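# Open the stapler cover past vertical and leave it

## Task

Swing the stapler's top cover open until it is well beyond vertical, so staples could be loaded from above. The stapler must end up standing open on the table and stay that way without the robot supporting it. Then release it and move the grippers away.

## Robot and tools

Robot: two arms, left_arm and right_arm, each with a six-joint arm and a two-finger parallel gripper. The names are only labels and do not refer to sides of any image. left_arm's base sits near (+0.005, +0.304, +0.008) m and right_arm's base near (-0.006, -0.326, +0.008) m.

Scene frame: the origin is at table-top height, midway between the arms and a few cm behind the near table edge. +x points out over the table, +y toward left_arm, +z up. Result lines report each gripper's end_effector_position (m) and end_effector_quat_wxyz in this frame. That position is the point between the finger pads, just behind the tips, and it may be slightly wrong at long reach. In each gripper's own axes the fingers point along +z and close along y.

execute_actions(actions): a list of actions run in order. Each action is a table of up to 15 rows, one row per 1/30 s step; if it has fewer rows, the last row is held until 15 steps pass. Each row is a single flat list of 14 numbers in [-1, 1] covering both arms, even if one arm stays still: dx, dy, dz, rx, ry, rz, opening for left_arm, then the same seven for right_arm. The first six numbers of each arm are an offset, not a pose. They are measured in that gripper's own axes from its measured pose at the start of the action; for a call's first action this is the last pose reported in a result. Every row is measured from that same start, not from the row before. Scale: 1.0 = 0.6 m for dx, dy, dz and 180 degrees for the rotation vector rx, ry, rz. The opening is absolute: +1 is fully open (0.087 m), -1 is closed. A row may carry 12 more numbers from 0 to 1: stiffness multipliers for the six joints of left_arm, then the six of right_arm. They stay in effect until changed. An empty list just returns state and images.

move(target, speed, blocking): target is one 14-number row laid out the same way, an offset in each gripper's axes from the pose shown in the latest result. The grippers follow straight paths that finish together, taking 0.5 to 10 s; anything longer is cut off at 10 s before the target. Rotation takes the shorter direction. speed is m/s, 0.002 to 0.5, default 0.25; turning is capped at twice that in rad/s. The opening is sent when the move begins. Paths ignore obstacles and the other arm, and grippers can lag, drift or overshoot speed, especially with a nearly straight arm. Faster contact hits harder; a target set deeper beyond the contact presses harder. The result adds a move: line with the ending (done, off_target, moving, held, fault), any limits that acted (paced = the sent pose was clipped; held = a check blocked steps, after which the arm may jump fast) and each gripper's distance to its target. With blocking=false the call returns after 0.5 s while motion continues; you must then use wait or stop before sending more actions or moves.

wait(seconds): 0 to 10; the arms keep their last command, and it returns early if a running move ends. stop(): brakes a running move; braking needs room, and the fingers keep moving. zoom_image(camera, region): magnifies [x0, y0, x1, y1] pixels (at most 504 by 504) of a camera's latest image; cameras are cam_head_left, cam_head_right, cam_high, cam_low, cam_left_wrist, cam_right_wrist, each 504x504. read_manual(section) only returns licence texts. finished_scene(scene) ends the current scene (give its number) and reports success; it cannot be undone, so call it only once the cover stays open without help and the grippers are clear.

Controller behaviour: each step the commanded pose is limited to within 70 mm and 16 degrees of the measured pose, so big offsets take several actions, and the arm stops at the last limited pose; send the remainder next. Position has priority over orientation when both cannot be met. Joint friction can leave the gripper up to about 31 mm short, and very small commands may do nothing. Hand target lines show where the controller is currently driving each gripper. A pose unreachable line means a clearance check altered or blocked that arm's command. To keep one arm still, send it the offset back to its wanted pose in a reply's first call and zeros afterwards, always with its intended opening.

Gripping: grip_measured is the measured finger opening on the command scale (the last Joint positions value gives metres). To hold something, command about 0.02 below grip_measured; less grips lighter. Pads exert around 20 N at most; closing fast squeezes harder.

Hazards: do not knock the stapler or anything else off the table. Do not let the arms collide or push each other. The bar under the bases and the plate behind it can stand up to 3 cm above the table with no warning on contact. Avoid drops, slams and hard pushes. External tugs on held parts or nudges to loose objects can happen. Holding loads heats motors: MOTOR HOT from 75 °C, a 10 s stop of that arm at 90 °C, and at 100 °C the arm goes limp. FAULT lines report such stops. The simulation runs on while you compose a reply, holding the last command, so prefer smooth, efficient motion.

Each tool is called after ">>>" in YAML: its name, and indented under it one key for each argument.

## Session

>>> execute_actions:
  actions: []

Scene clock: 0.00 s.
left_arm: end_effector_position=(+0.1478, -0.1481, +0.3702) grip_measured=+0.979 end_effector_quat_wxyz=(+0.496, +0.609, +0.594, -0.174) | right_arm: end_effector_position=(+0.6044, -0.3398, +0.2920) grip_measured=+1.000 end_effector_quat_wxyz=(+0.683, +0.383, +0.615, +0.092)
Joint positions: left_arm=[-1.342  1.713  2.036 -0.794 -0.185  0.348  0.087] | right_arm=[0.145 1.909 1.575 0.31  0.504 0.709 0.087]
Joint velocities: left_arm=[-0.002  0.012  0.002 -0.081 -0.022 -0.022  0.   ] | right_arm=[ 0.002  0.007  0.007 -0.051 -0.022  0.007  0.   ]
Motor temperatures (°C, as the motors report them): left_arm=[26 26 24 24 25 27] | right_arm=[24 29 27 28 25 25]
Hand target (left_arm): +0.148, -0.148, +0.370; +0.496, +0.609, +0.594, -0.174
Hand target (right_arm): +0.604, -0.340, +0.292; +0.683, +0.383, +0.615, +0.092
Joint stiffness scale: left_arm=[1. 1. 1. 1. 1. 1.] | right_arm=[1. 1. 1. 1. 1. 1.]

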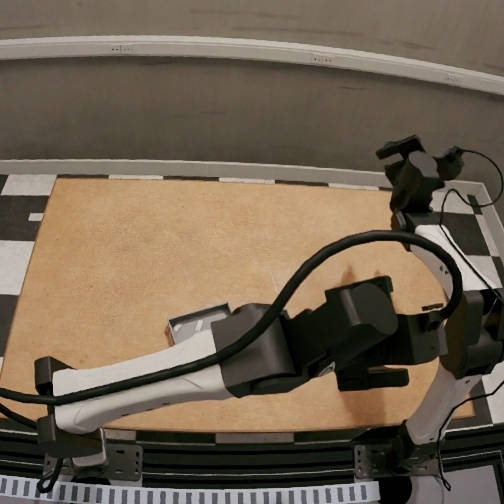

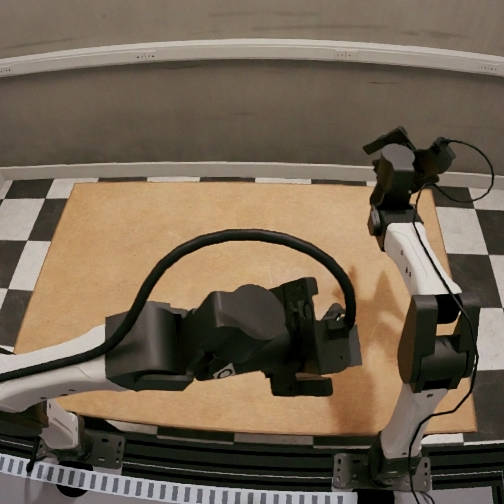

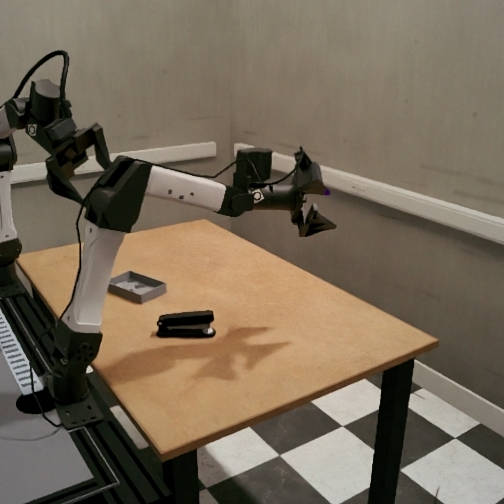

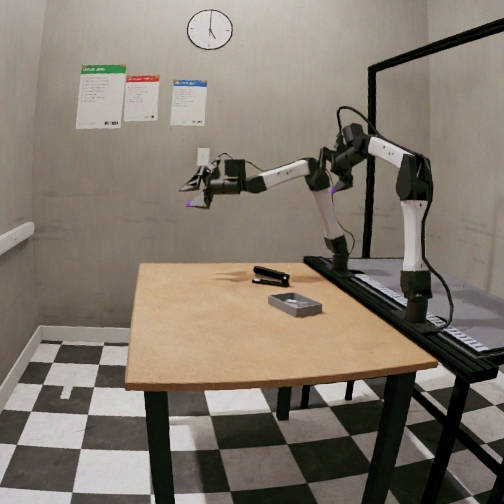

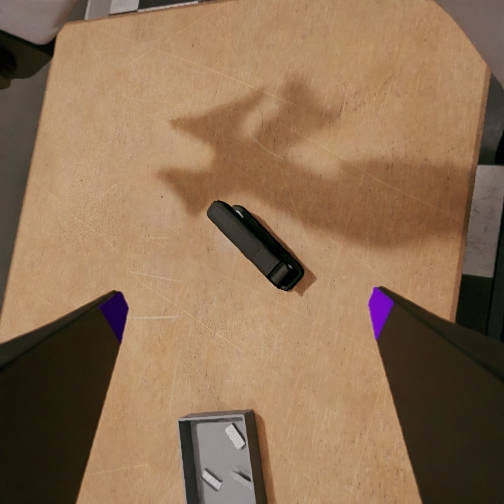

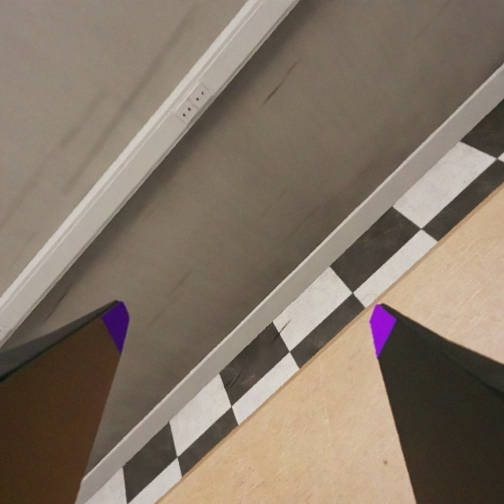

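>>> move:
  target: [0.358,-0.03,0.30,-0.156,0.055,-0.229,0.5,0,0,0,0,0,0,1]

Scene clock: 3.23 s.
left_arm: end_effector_position=(+0.2428, -0.1791, +0.1051) grip_measured=+0.500 end_effector_quat_wxyz=(+0.472, +0.257, +0.833, -0.131) | right_arm: end_effector_position=(+0.6044, -0.3398, +0.2920) grip_measured=+1.000 end_effector_quat_wxyz=(+0.683, +0.383, +0.615, +0.092)
Joint positions: left_arm=[-1.252  2.025  1.467 -0.114 -0.565 -0.392  0.066] | right_arm=[0.145 1.909 1.575 0.31  0.504 0.709 0.087]
Joint velocities: left_arm=[-0.007 -0.002 -0.017  0.007 -0.022 -0.037 -0.   ] | right_arm=[ 0.017  0.007 -0.002 -0.095  0.037 -0.007  0.   ]
Motor temperatures (°C, as the motors report them): left_arm=[26 27 24 25 25 27] | right_arm=[24 30 27 29 25 25]
Hand target (left_arm): +0.251, -0.180, +0.111; +0.484, +0.240, +0.830, -0.138
Hand target (right_arm): +0.604, -0.340, +0.292; +0.683, +0.383, +0.615, +0.092
Off the commanded pose (left_arm): 0.009 m, 2 deg.
Off the commanded pose (right_arm): 0.000 m, 0 deg.
Joint stiffness scale: left_arm=[1. 1. 1. 1. 1. 1.] | right_arm=[1. 1. 1. 1. 1. 1.]
move: done

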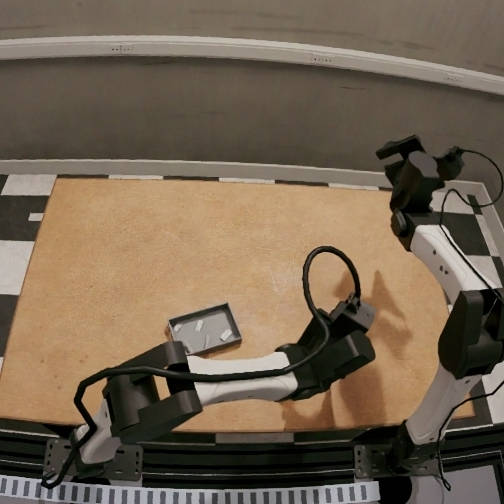

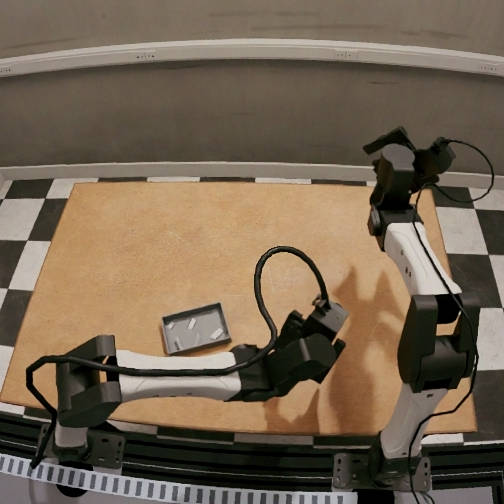

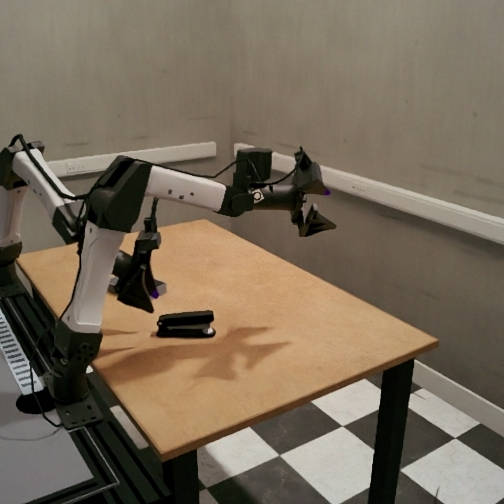

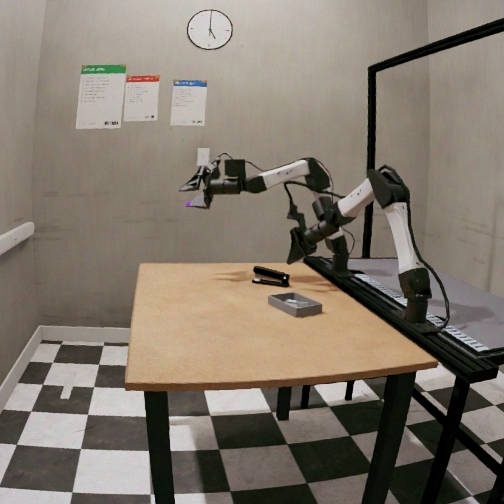

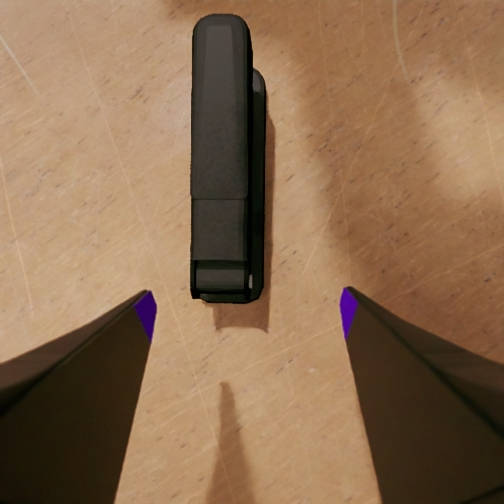

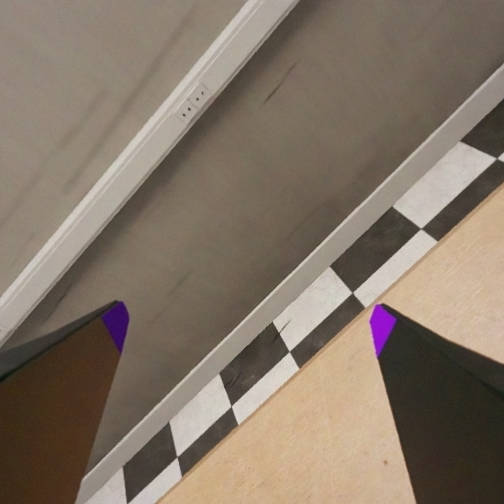

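>>> move:
  target: [0.01,0.027,0.15,0,0,0,0.5,0,0,0,0,0,0,1]
  speed: 0.08

>>> move:
  target: [0,0,0,0,0,0,-0.5,0,0,0,0,0,0,1]

>>> zoom_image:
  camera: "cam_high"
  region: [120, 260, 240, 350]

Scene clock: 4.93 s.
left_arm: end_effector_position=(+0.3036, -0.1931, +0.0383) grip_measured=+0.500 end_effector_quat_wxyz=(+0.456, +0.268, +0.841, -0.111) | right_arm: end_effector_position=(+0.6044, -0.3398, +0.2920) grip_measured=+1.000 end_effector_quat_wxyz=(+0.683, +0.383, +0.615, +0.092)
Joint positions: left_arm=[-1.141  2.269  1.602 -0.025 -0.478 -0.312  0.066] | right_arm=[0.145 1.909 1.575 0.31  0.504 0.709 0.087]
Joint velocities: left_arm=[-0.002  0.012  0.022 -0.022  0.037 -0.066 -0.001] | right_arm=[ 0.007  0.012  0.007 -0.022  0.007 -0.022  0.   ]
Motor temperatures (°C, as the motors report them): left_arm=[26 28 25 26 25 27] | right_arm=[24 31 27 29 25 25]
Hand target (left_arm): +0.314, -0.204, +0.054; +0.473, +0.258, +0.832, -0.130
Hand target (right_arm): +0.604, -0.340, +0.292; +0.683, +0.383, +0.615, +0.092
Off the commanded pose (left_arm): 0.022 m, 3 deg.
Off the commanded pose (right_arm): 0.000 m, 0 deg.
Joint stiffness scale: left_arm=[1. 1. 1. 1. 1. 1.] | right_arm=[1. 1. 1. 1. 1. 1.]
move: off_target (left_arm)

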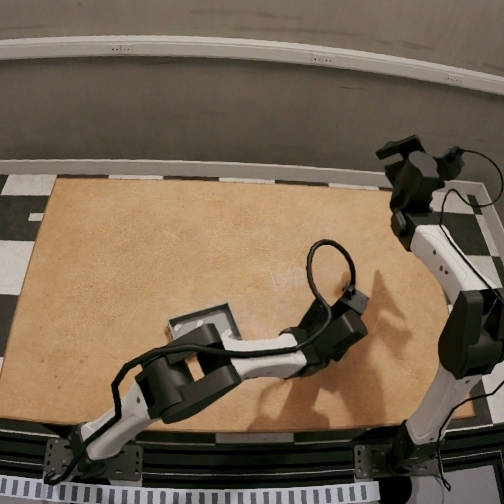

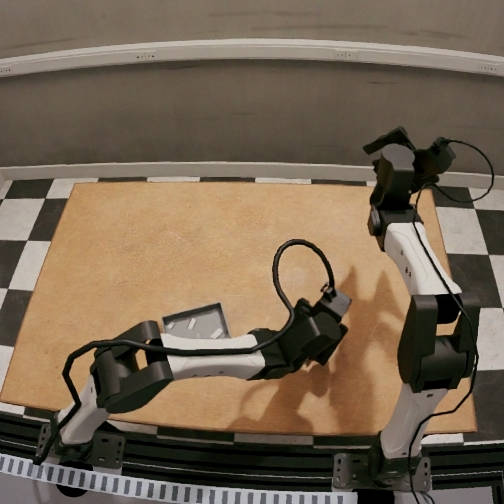

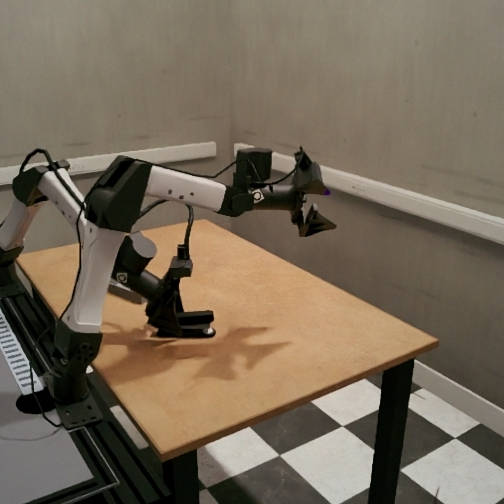

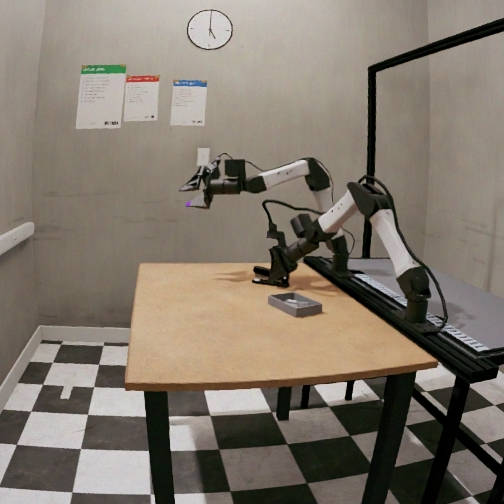

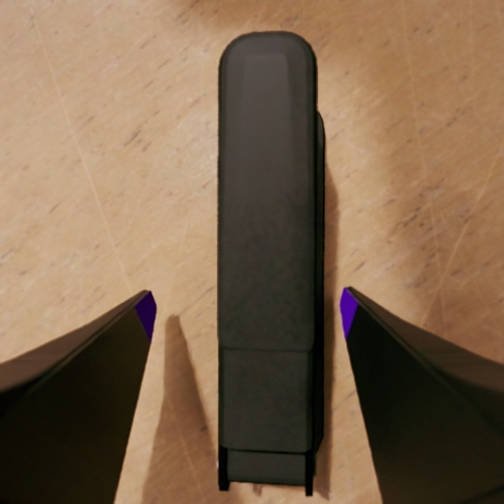

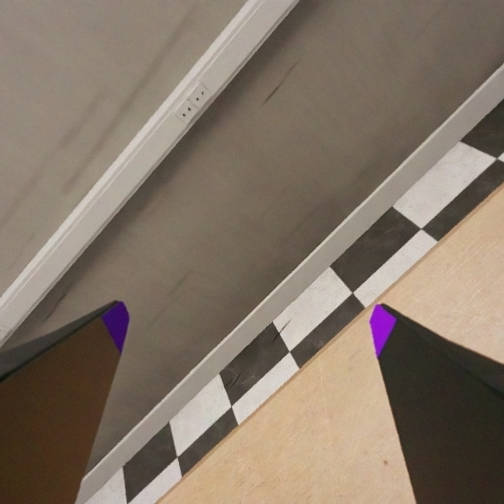

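Scene clock: 5.43 s.
left_arm: end_effector_position=(+0.3025, -0.1948, +0.0388) grip_measured=-0.412 end_effector_quat_wxyz=(+0.456, +0.268, +0.841, -0.114) | right_arm: end_effector_position=(+0.6044, -0.3398, +0.2920) grip_measured=+1.000 end_effector_quat_wxyz=(+0.683, +0.383, +0.615, +0.092)
Joint positions: left_arm=[-1.142  2.269  1.602 -0.021 -0.474 -0.314  0.026] | right_arm=[0.145 1.909 1.575 0.31  0.504 0.709 0.087]
Joint velocities: left_arm=[-0.007  0.007 -0.002 -0.007  0.037 -0.022 -0.   ] | right_arm=[-0.007 -0.007 -0.007  0.037  0.11   0.007  0.   ]
Motor temperatures (°C, as the motors report them): left_arm=[26 28 25 26 25 27] | right_arm=[24 31 28 30 25 25]
Hand target (left_arm): +0.303, -0.193, +0.038; +0.456, +0.268, +0.841, -0.111
Hand target (right_arm): +0.604, -0.340, +0.292; +0.683, +0.383, +0.615, +0.092
Off the commanded pose (left_arm): 0.002 m, 0 deg.
Off the commanded pose (right_arm): 0.000 m, 0 deg.
Joint stiffness scale: left_arm=[1. 1. 1. 1. 1. 1.] | right_arm=[1. 1. 1. 1. 1. 1.]
move: done

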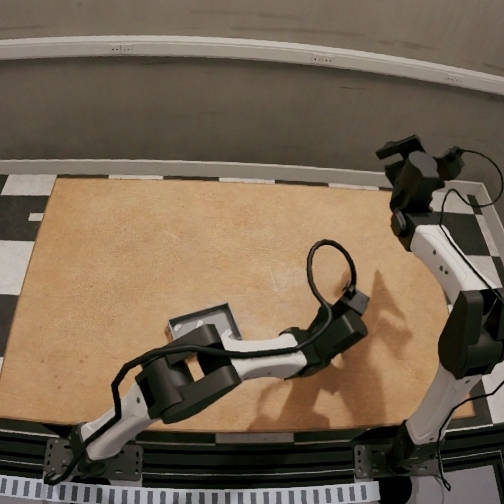

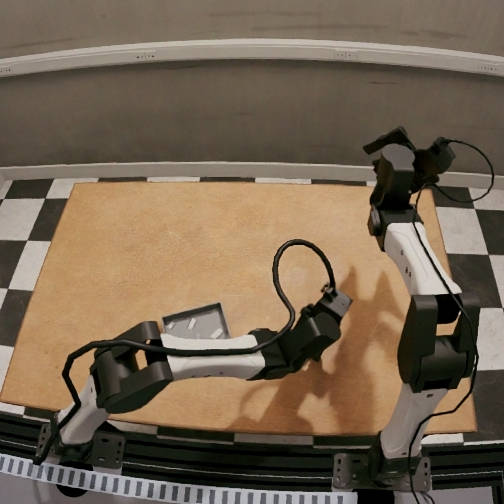

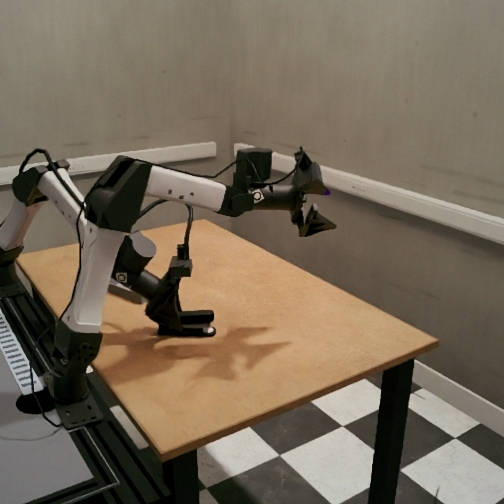

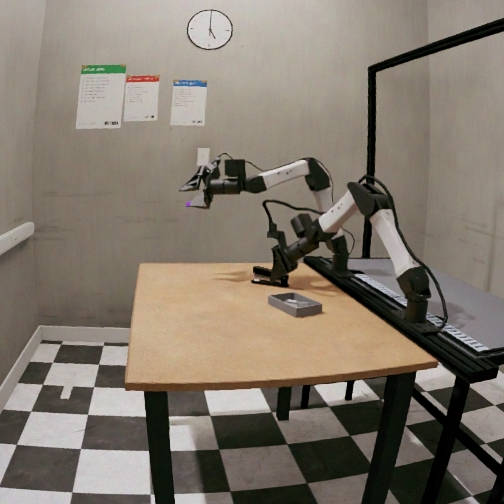

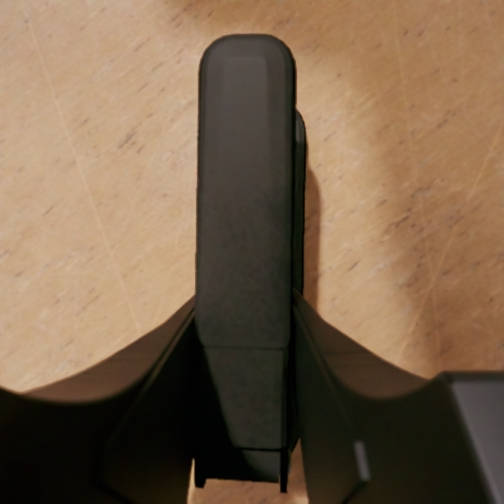

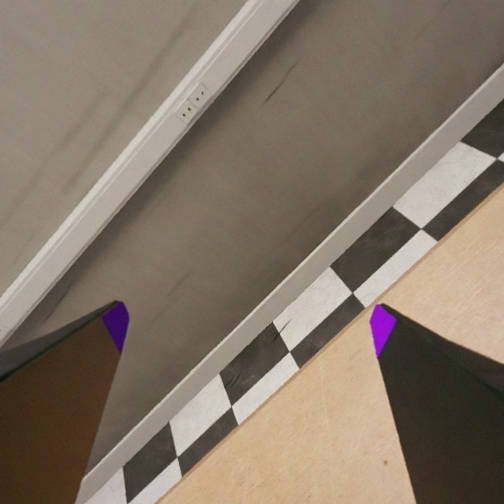

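Region (120, 260, 240, 350) of cam_high's 504x504 image, scaled by 4.200, with more detail than that image has; it fills the top 378 rows of this view, and the rest is white.

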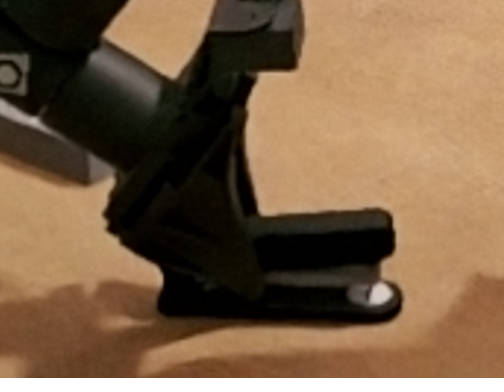

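>>> move:
  target: [-0.037,0.27,0.044,0.257,-0.016,0.173,-0.5,0,0,0,0,0,0,1]
  speed: 0.15

>>> move:
  target: [0,0,0,0,0,0,-0.5,0.35,-0.236,-0.334,-0.581,0.296,-0.294,0.6]
  speed: 0.35

Scene clock: 9.67 s.
left_arm: end_effector_position=(+0.4154, -0.0764, +0.0405) grip_measured=-0.413 end_effector_quat_wxyz=(+0.337, +0.632, +0.628, -0.304) | right_arm: end_effector_position=(+0.6044, -0.3398, +0.2920) grip_measured=+1.000 end_effector_quat_wxyz=(+0.683, +0.383, +0.615, +0.092)
Joint positions: left_arm=[-0.566  2.311  1.729 -0.313  0.728  0.729  0.026] | right_arm=[0.145 1.909 1.575 0.31  0.504 0.709 0.087]
Joint velocities: left_arm=[-0.002 -0.002  0.022 -0.066 -0.007  0.022 -0.   ] | right_arm=[ 0.007 -0.002 -0.002  0.022  0.007  0.051  0.   ]
Motor temperatures (°C, as the motors report them): left_arm=[26 30 26 26 25 27] | right_arm=[24 32 28 30 25 25]
Hand target (left_arm): +0.422, -0.078, +0.052; +0.348, +0.634, +0.618, -0.308
Hand target (right_arm): +0.604, -0.340, +0.292; +0.683, +0.383, +0.615, +0.092
Off the commanded pose (left_arm): 0.012 m, 2 deg.
Off the commanded pose (right_arm): 0.000 m, 0 deg.
Joint stiffness scale: left_arm=[1. 1. 1. 1. 1. 1.] | right_arm=[1. 1. 1. 1. 1. 1.]
move: off_target (left_arm)

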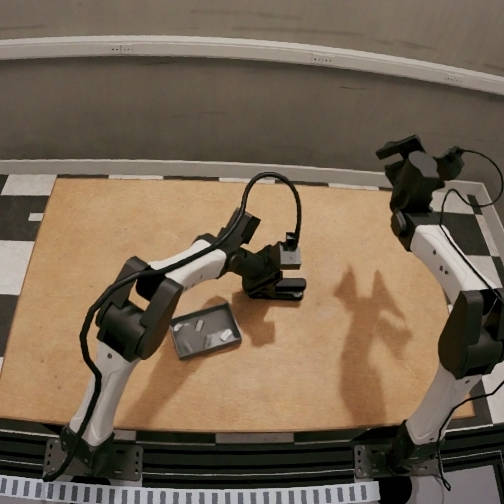

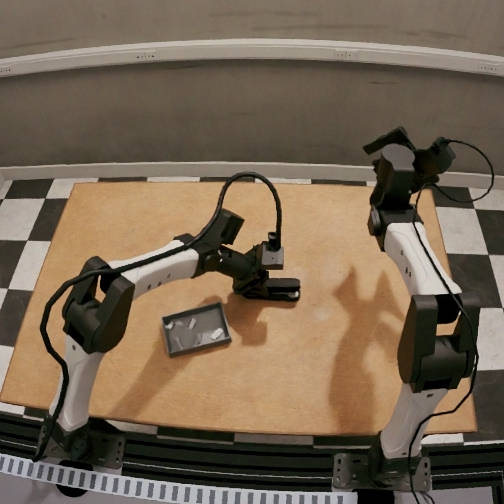

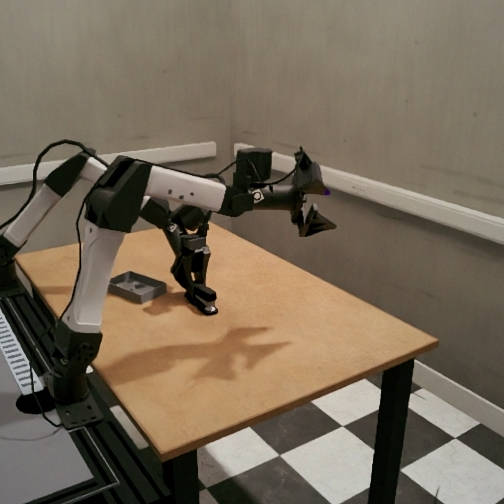

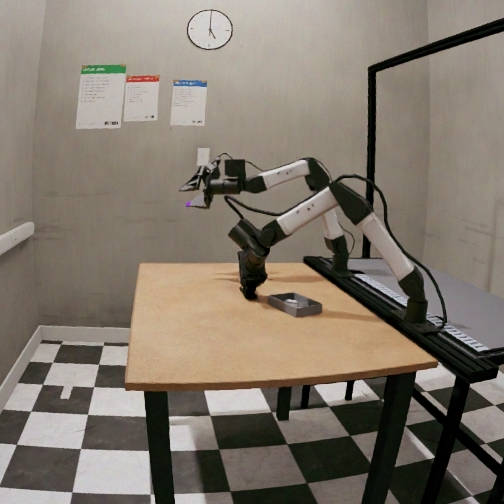

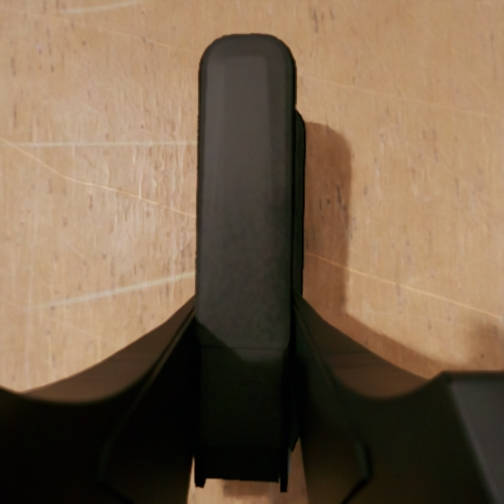

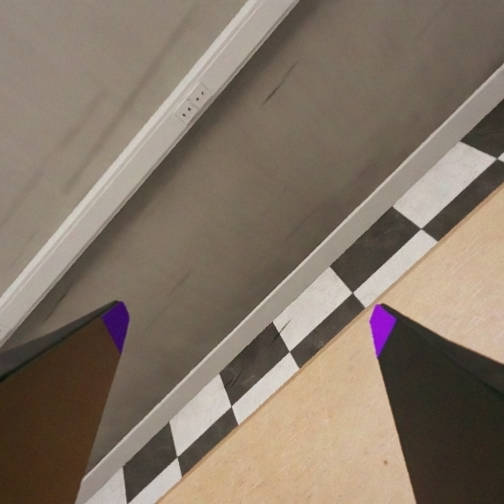

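Scene clock: 14.23 s.
left_arm: end_effector_position=(+0.4154, -0.0763, +0.0405) grip_measured=-0.413 end_effector_quat_wxyz=(+0.337, +0.632, +0.628, -0.303) | right_arm: end_effector_position=(+0.4248, -0.2306, +0.0566) grip_measured=+0.600 end_effector_quat_wxyz=(-0.404, +0.598, -0.586, -0.369)
Joint positions: left_arm=[-0.566  2.311  1.729 -0.313  0.728  0.729  0.026] | right_arm=[-0.05   2.272  1.74  -1.185 -1.148 -1.817  0.07 ]
Joint velocities: left_arm=[-0.007 -0.002 -0.017 -0.081  0.007 -0.051 -0.   ] | right_arm=[-0.012 -0.012  0.007  0.022 -0.066 -0.066 -0.   ]
Motor temperatures (°C, as the motors report them): left_arm=[26 32 26 27 25 27] | right_arm=[24 33 28 31 25 25]
Hand target (left_arm): +0.415, -0.076, +0.040; +0.337, +0.632, +0.628, -0.304
Hand target (right_arm): +0.421, -0.226, +0.050; -0.390, +0.600, -0.587, -0.378
Off the commanded pose (left_arm): 0.000 m, 0 deg.
Off the commanded pose (right_arm): 0.008 m, 3 deg.
Joint stiffness scale: left_arm=[1. 1. 1. 1. 1. 1.] | right_arm=[1. 1. 1. 1. 1. 1.]
move: off_target (right_arm); limits=paced

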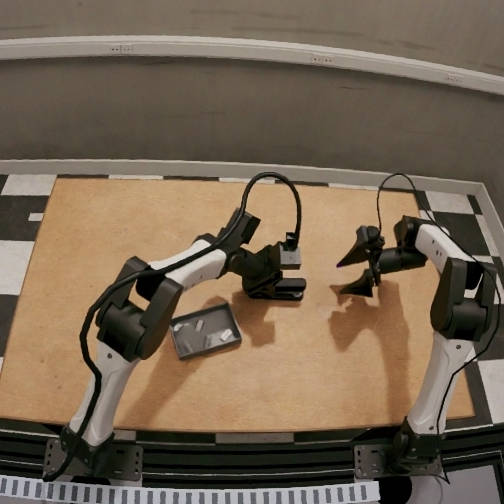

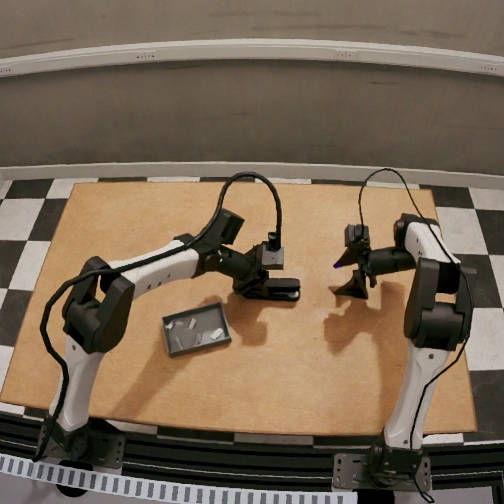

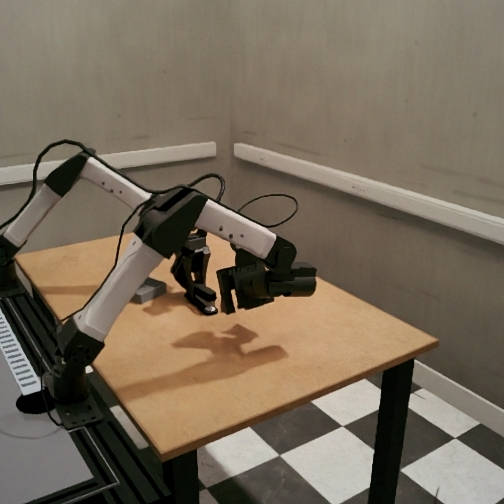

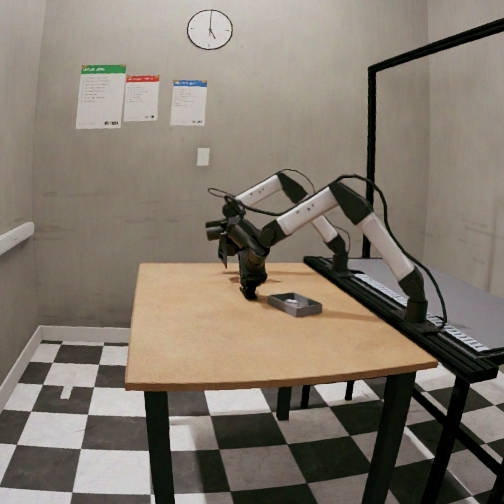

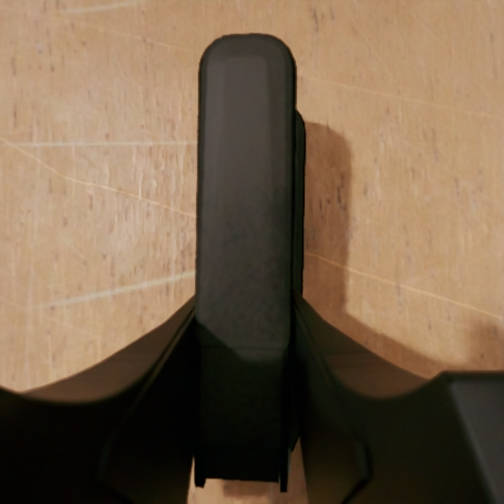

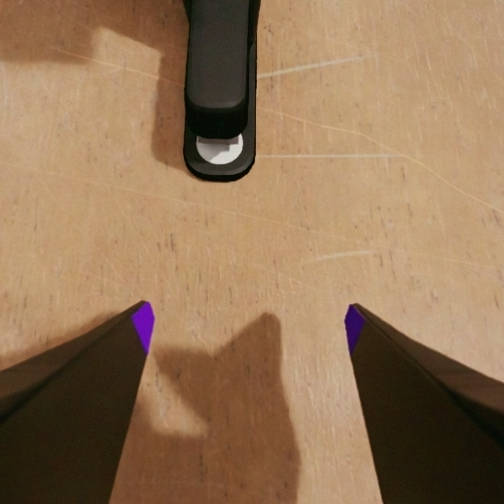

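>>> move:
  target: [-0.045,0,-0.008,0,-0.05,-0.02,0,0.016,0.024,0.18,0,0,0.015,0.6]
  speed: 0.08

>>> move:
  target: [0,0,0,0,0,0,0,0.01,0,0.005,0,0,0,-0.35]

Scene clock: 16.50 s.
left_arm: end_effector_position=(+0.4084, -0.0927, +0.0519) grip_measured=+0.000 end_effector_quat_wxyz=(+0.357, +0.591, +0.626, -0.362) | right_arm: end_effector_position=(+0.4176, -0.1383, +0.0105) grip_measured=+0.600 end_effector_quat_wxyz=(-0.401, +0.578, -0.596, -0.386)
Joint positions: left_arm=[-0.566  2.299  1.663 -0.136  0.822  0.568  0.044] | right_arm=[ 0.164  2.218  1.413 -0.427 -1.151 -1.236  0.07 ]
Joint velocities: left_arm=[ 0.007 -0.022 -0.007 -0.007 -0.051 -0.007 -0.001] | right_arm=[ 0.002  0.007 -0.017  0.022  0.051  0.022  0.   ]
Motor temperatures (°C, as the motors report them): left_arm=[26 33 26 27 25 27] | right_arm=[24 33 28 30 25 25]
Hand target (left_arm): +0.414, -0.088, +0.065; +0.375, +0.587, +0.620, -0.362
Hand target (right_arm): +0.413, -0.135, +0.005; -0.394, +0.584, -0.599, -0.380
Off the commanded pose (left_arm): 0.015 m, 2 deg.
Off the commanded pose (right_arm): 0.008 m, 1 deg.
Joint stiffness scale: left_arm=[1. 1. 1. 1. 1. 1.] | right_arm=[1. 1. 1. 1. 1. 1.]
move: off_target (left_arm)

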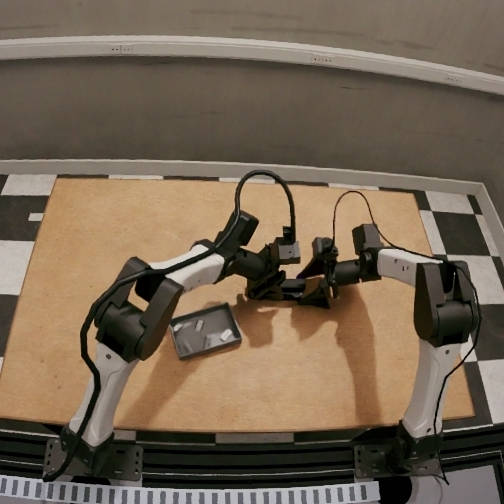

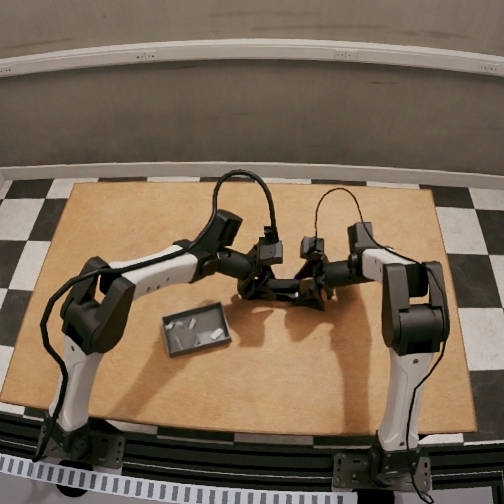

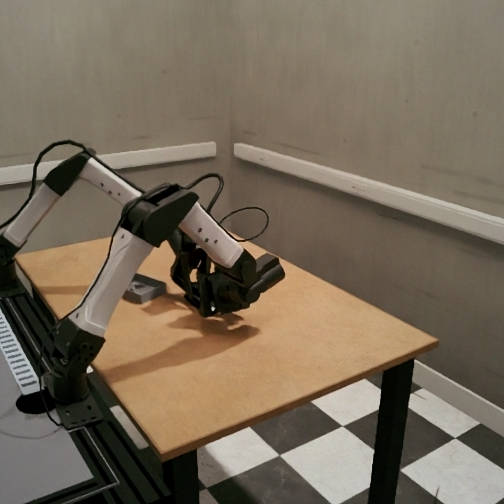

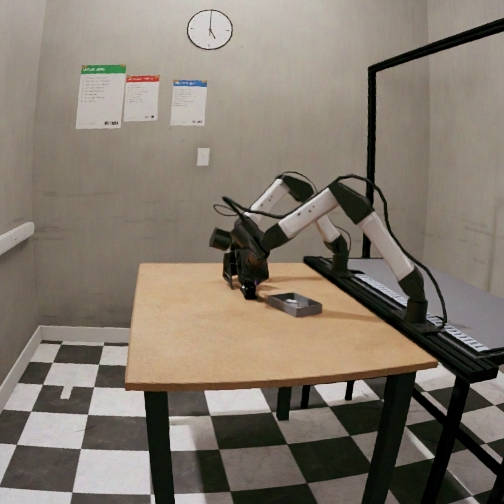

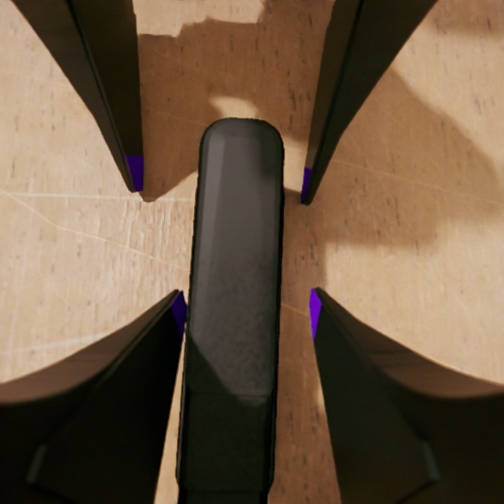

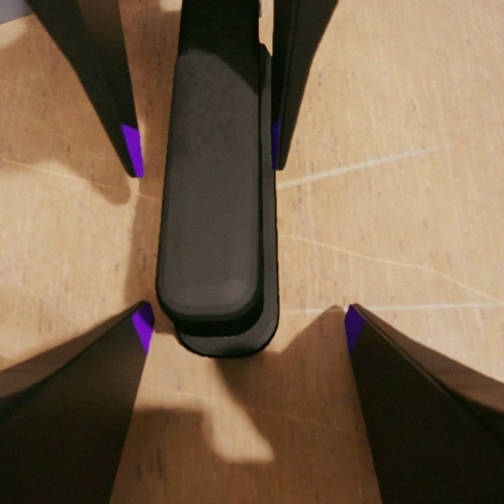

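Scene clock: 17.20 s.
left_arm: end_effector_position=(+0.4084, -0.0927, +0.0519) grip_measured=+0.000 end_effector_quat_wxyz=(+0.357, +0.591, +0.626, -0.362) | right_arm: end_effector_position=(+0.4181, -0.1381, +0.0108) grip_measured=-0.160 end_effector_quat_wxyz=(-0.402, +0.579, -0.595, -0.386)
Joint positions: left_arm=[-0.566  2.299  1.663 -0.136  0.822  0.568  0.044] | right_arm=[ 0.164  2.218  1.413 -0.424 -1.152 -1.236  0.037]
Joint velocities: left_arm=[ 0.017 -0.002  0.002 -0.007 -0.051  0.066 -0.   ] | right_arm=[ 0.007 -0.027 -0.012 -0.037 -0.066  0.022 -0.   ]
Motor temperatures (°C, as the motors report them): left_arm=[26 33 26 27 25 27] | right_arm=[24 34 29 30 25 25]
Hand target (left_arm): +0.408, -0.093, +0.052; +0.357, +0.591, +0.626, -0.362
Hand target (right_arm): +0.417, -0.138, +0.004; -0.401, +0.578, -0.596, -0.386
Off the commanded pose (left_arm): 0.000 m, 0 deg.
Off the commanded pose (right_arm): 0.007 m, 0 deg.
Joint stiffness scale: left_arm=[1. 1. 1. 1. 1. 1.] | right_arm=[1. 1. 1. 1. 1. 1.]
move: done

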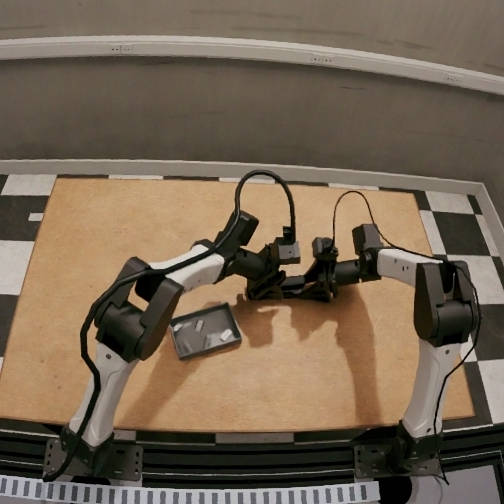

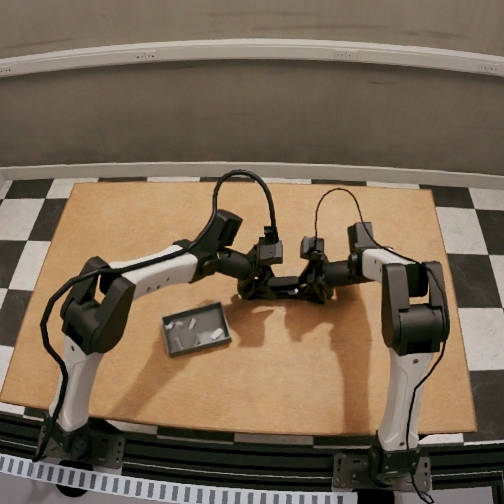

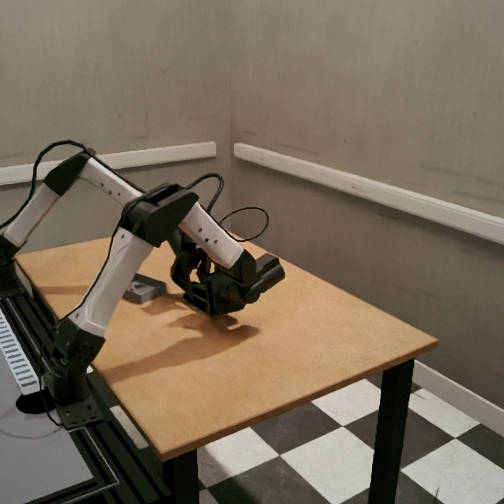

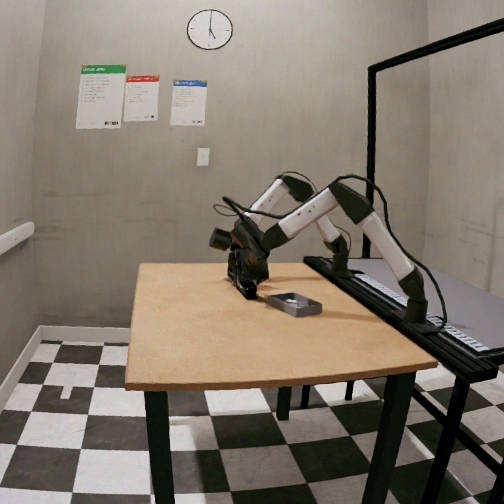

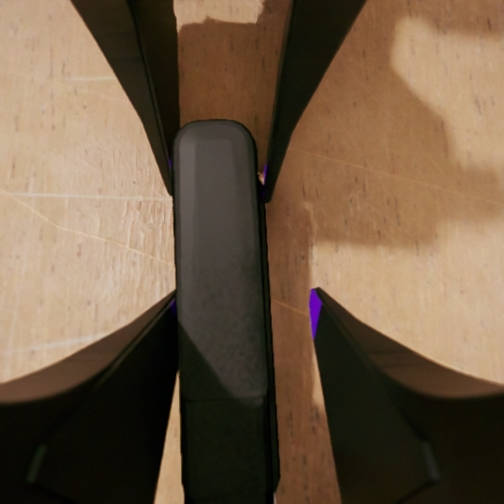

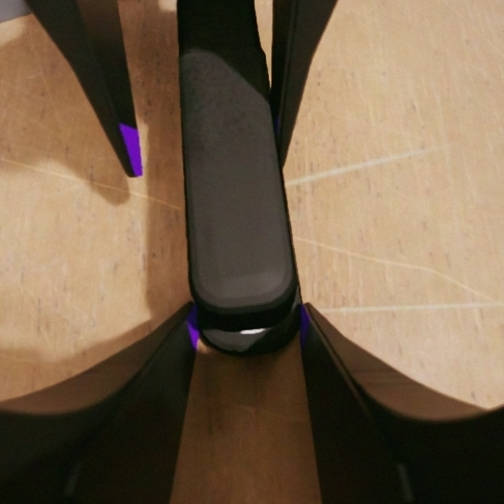

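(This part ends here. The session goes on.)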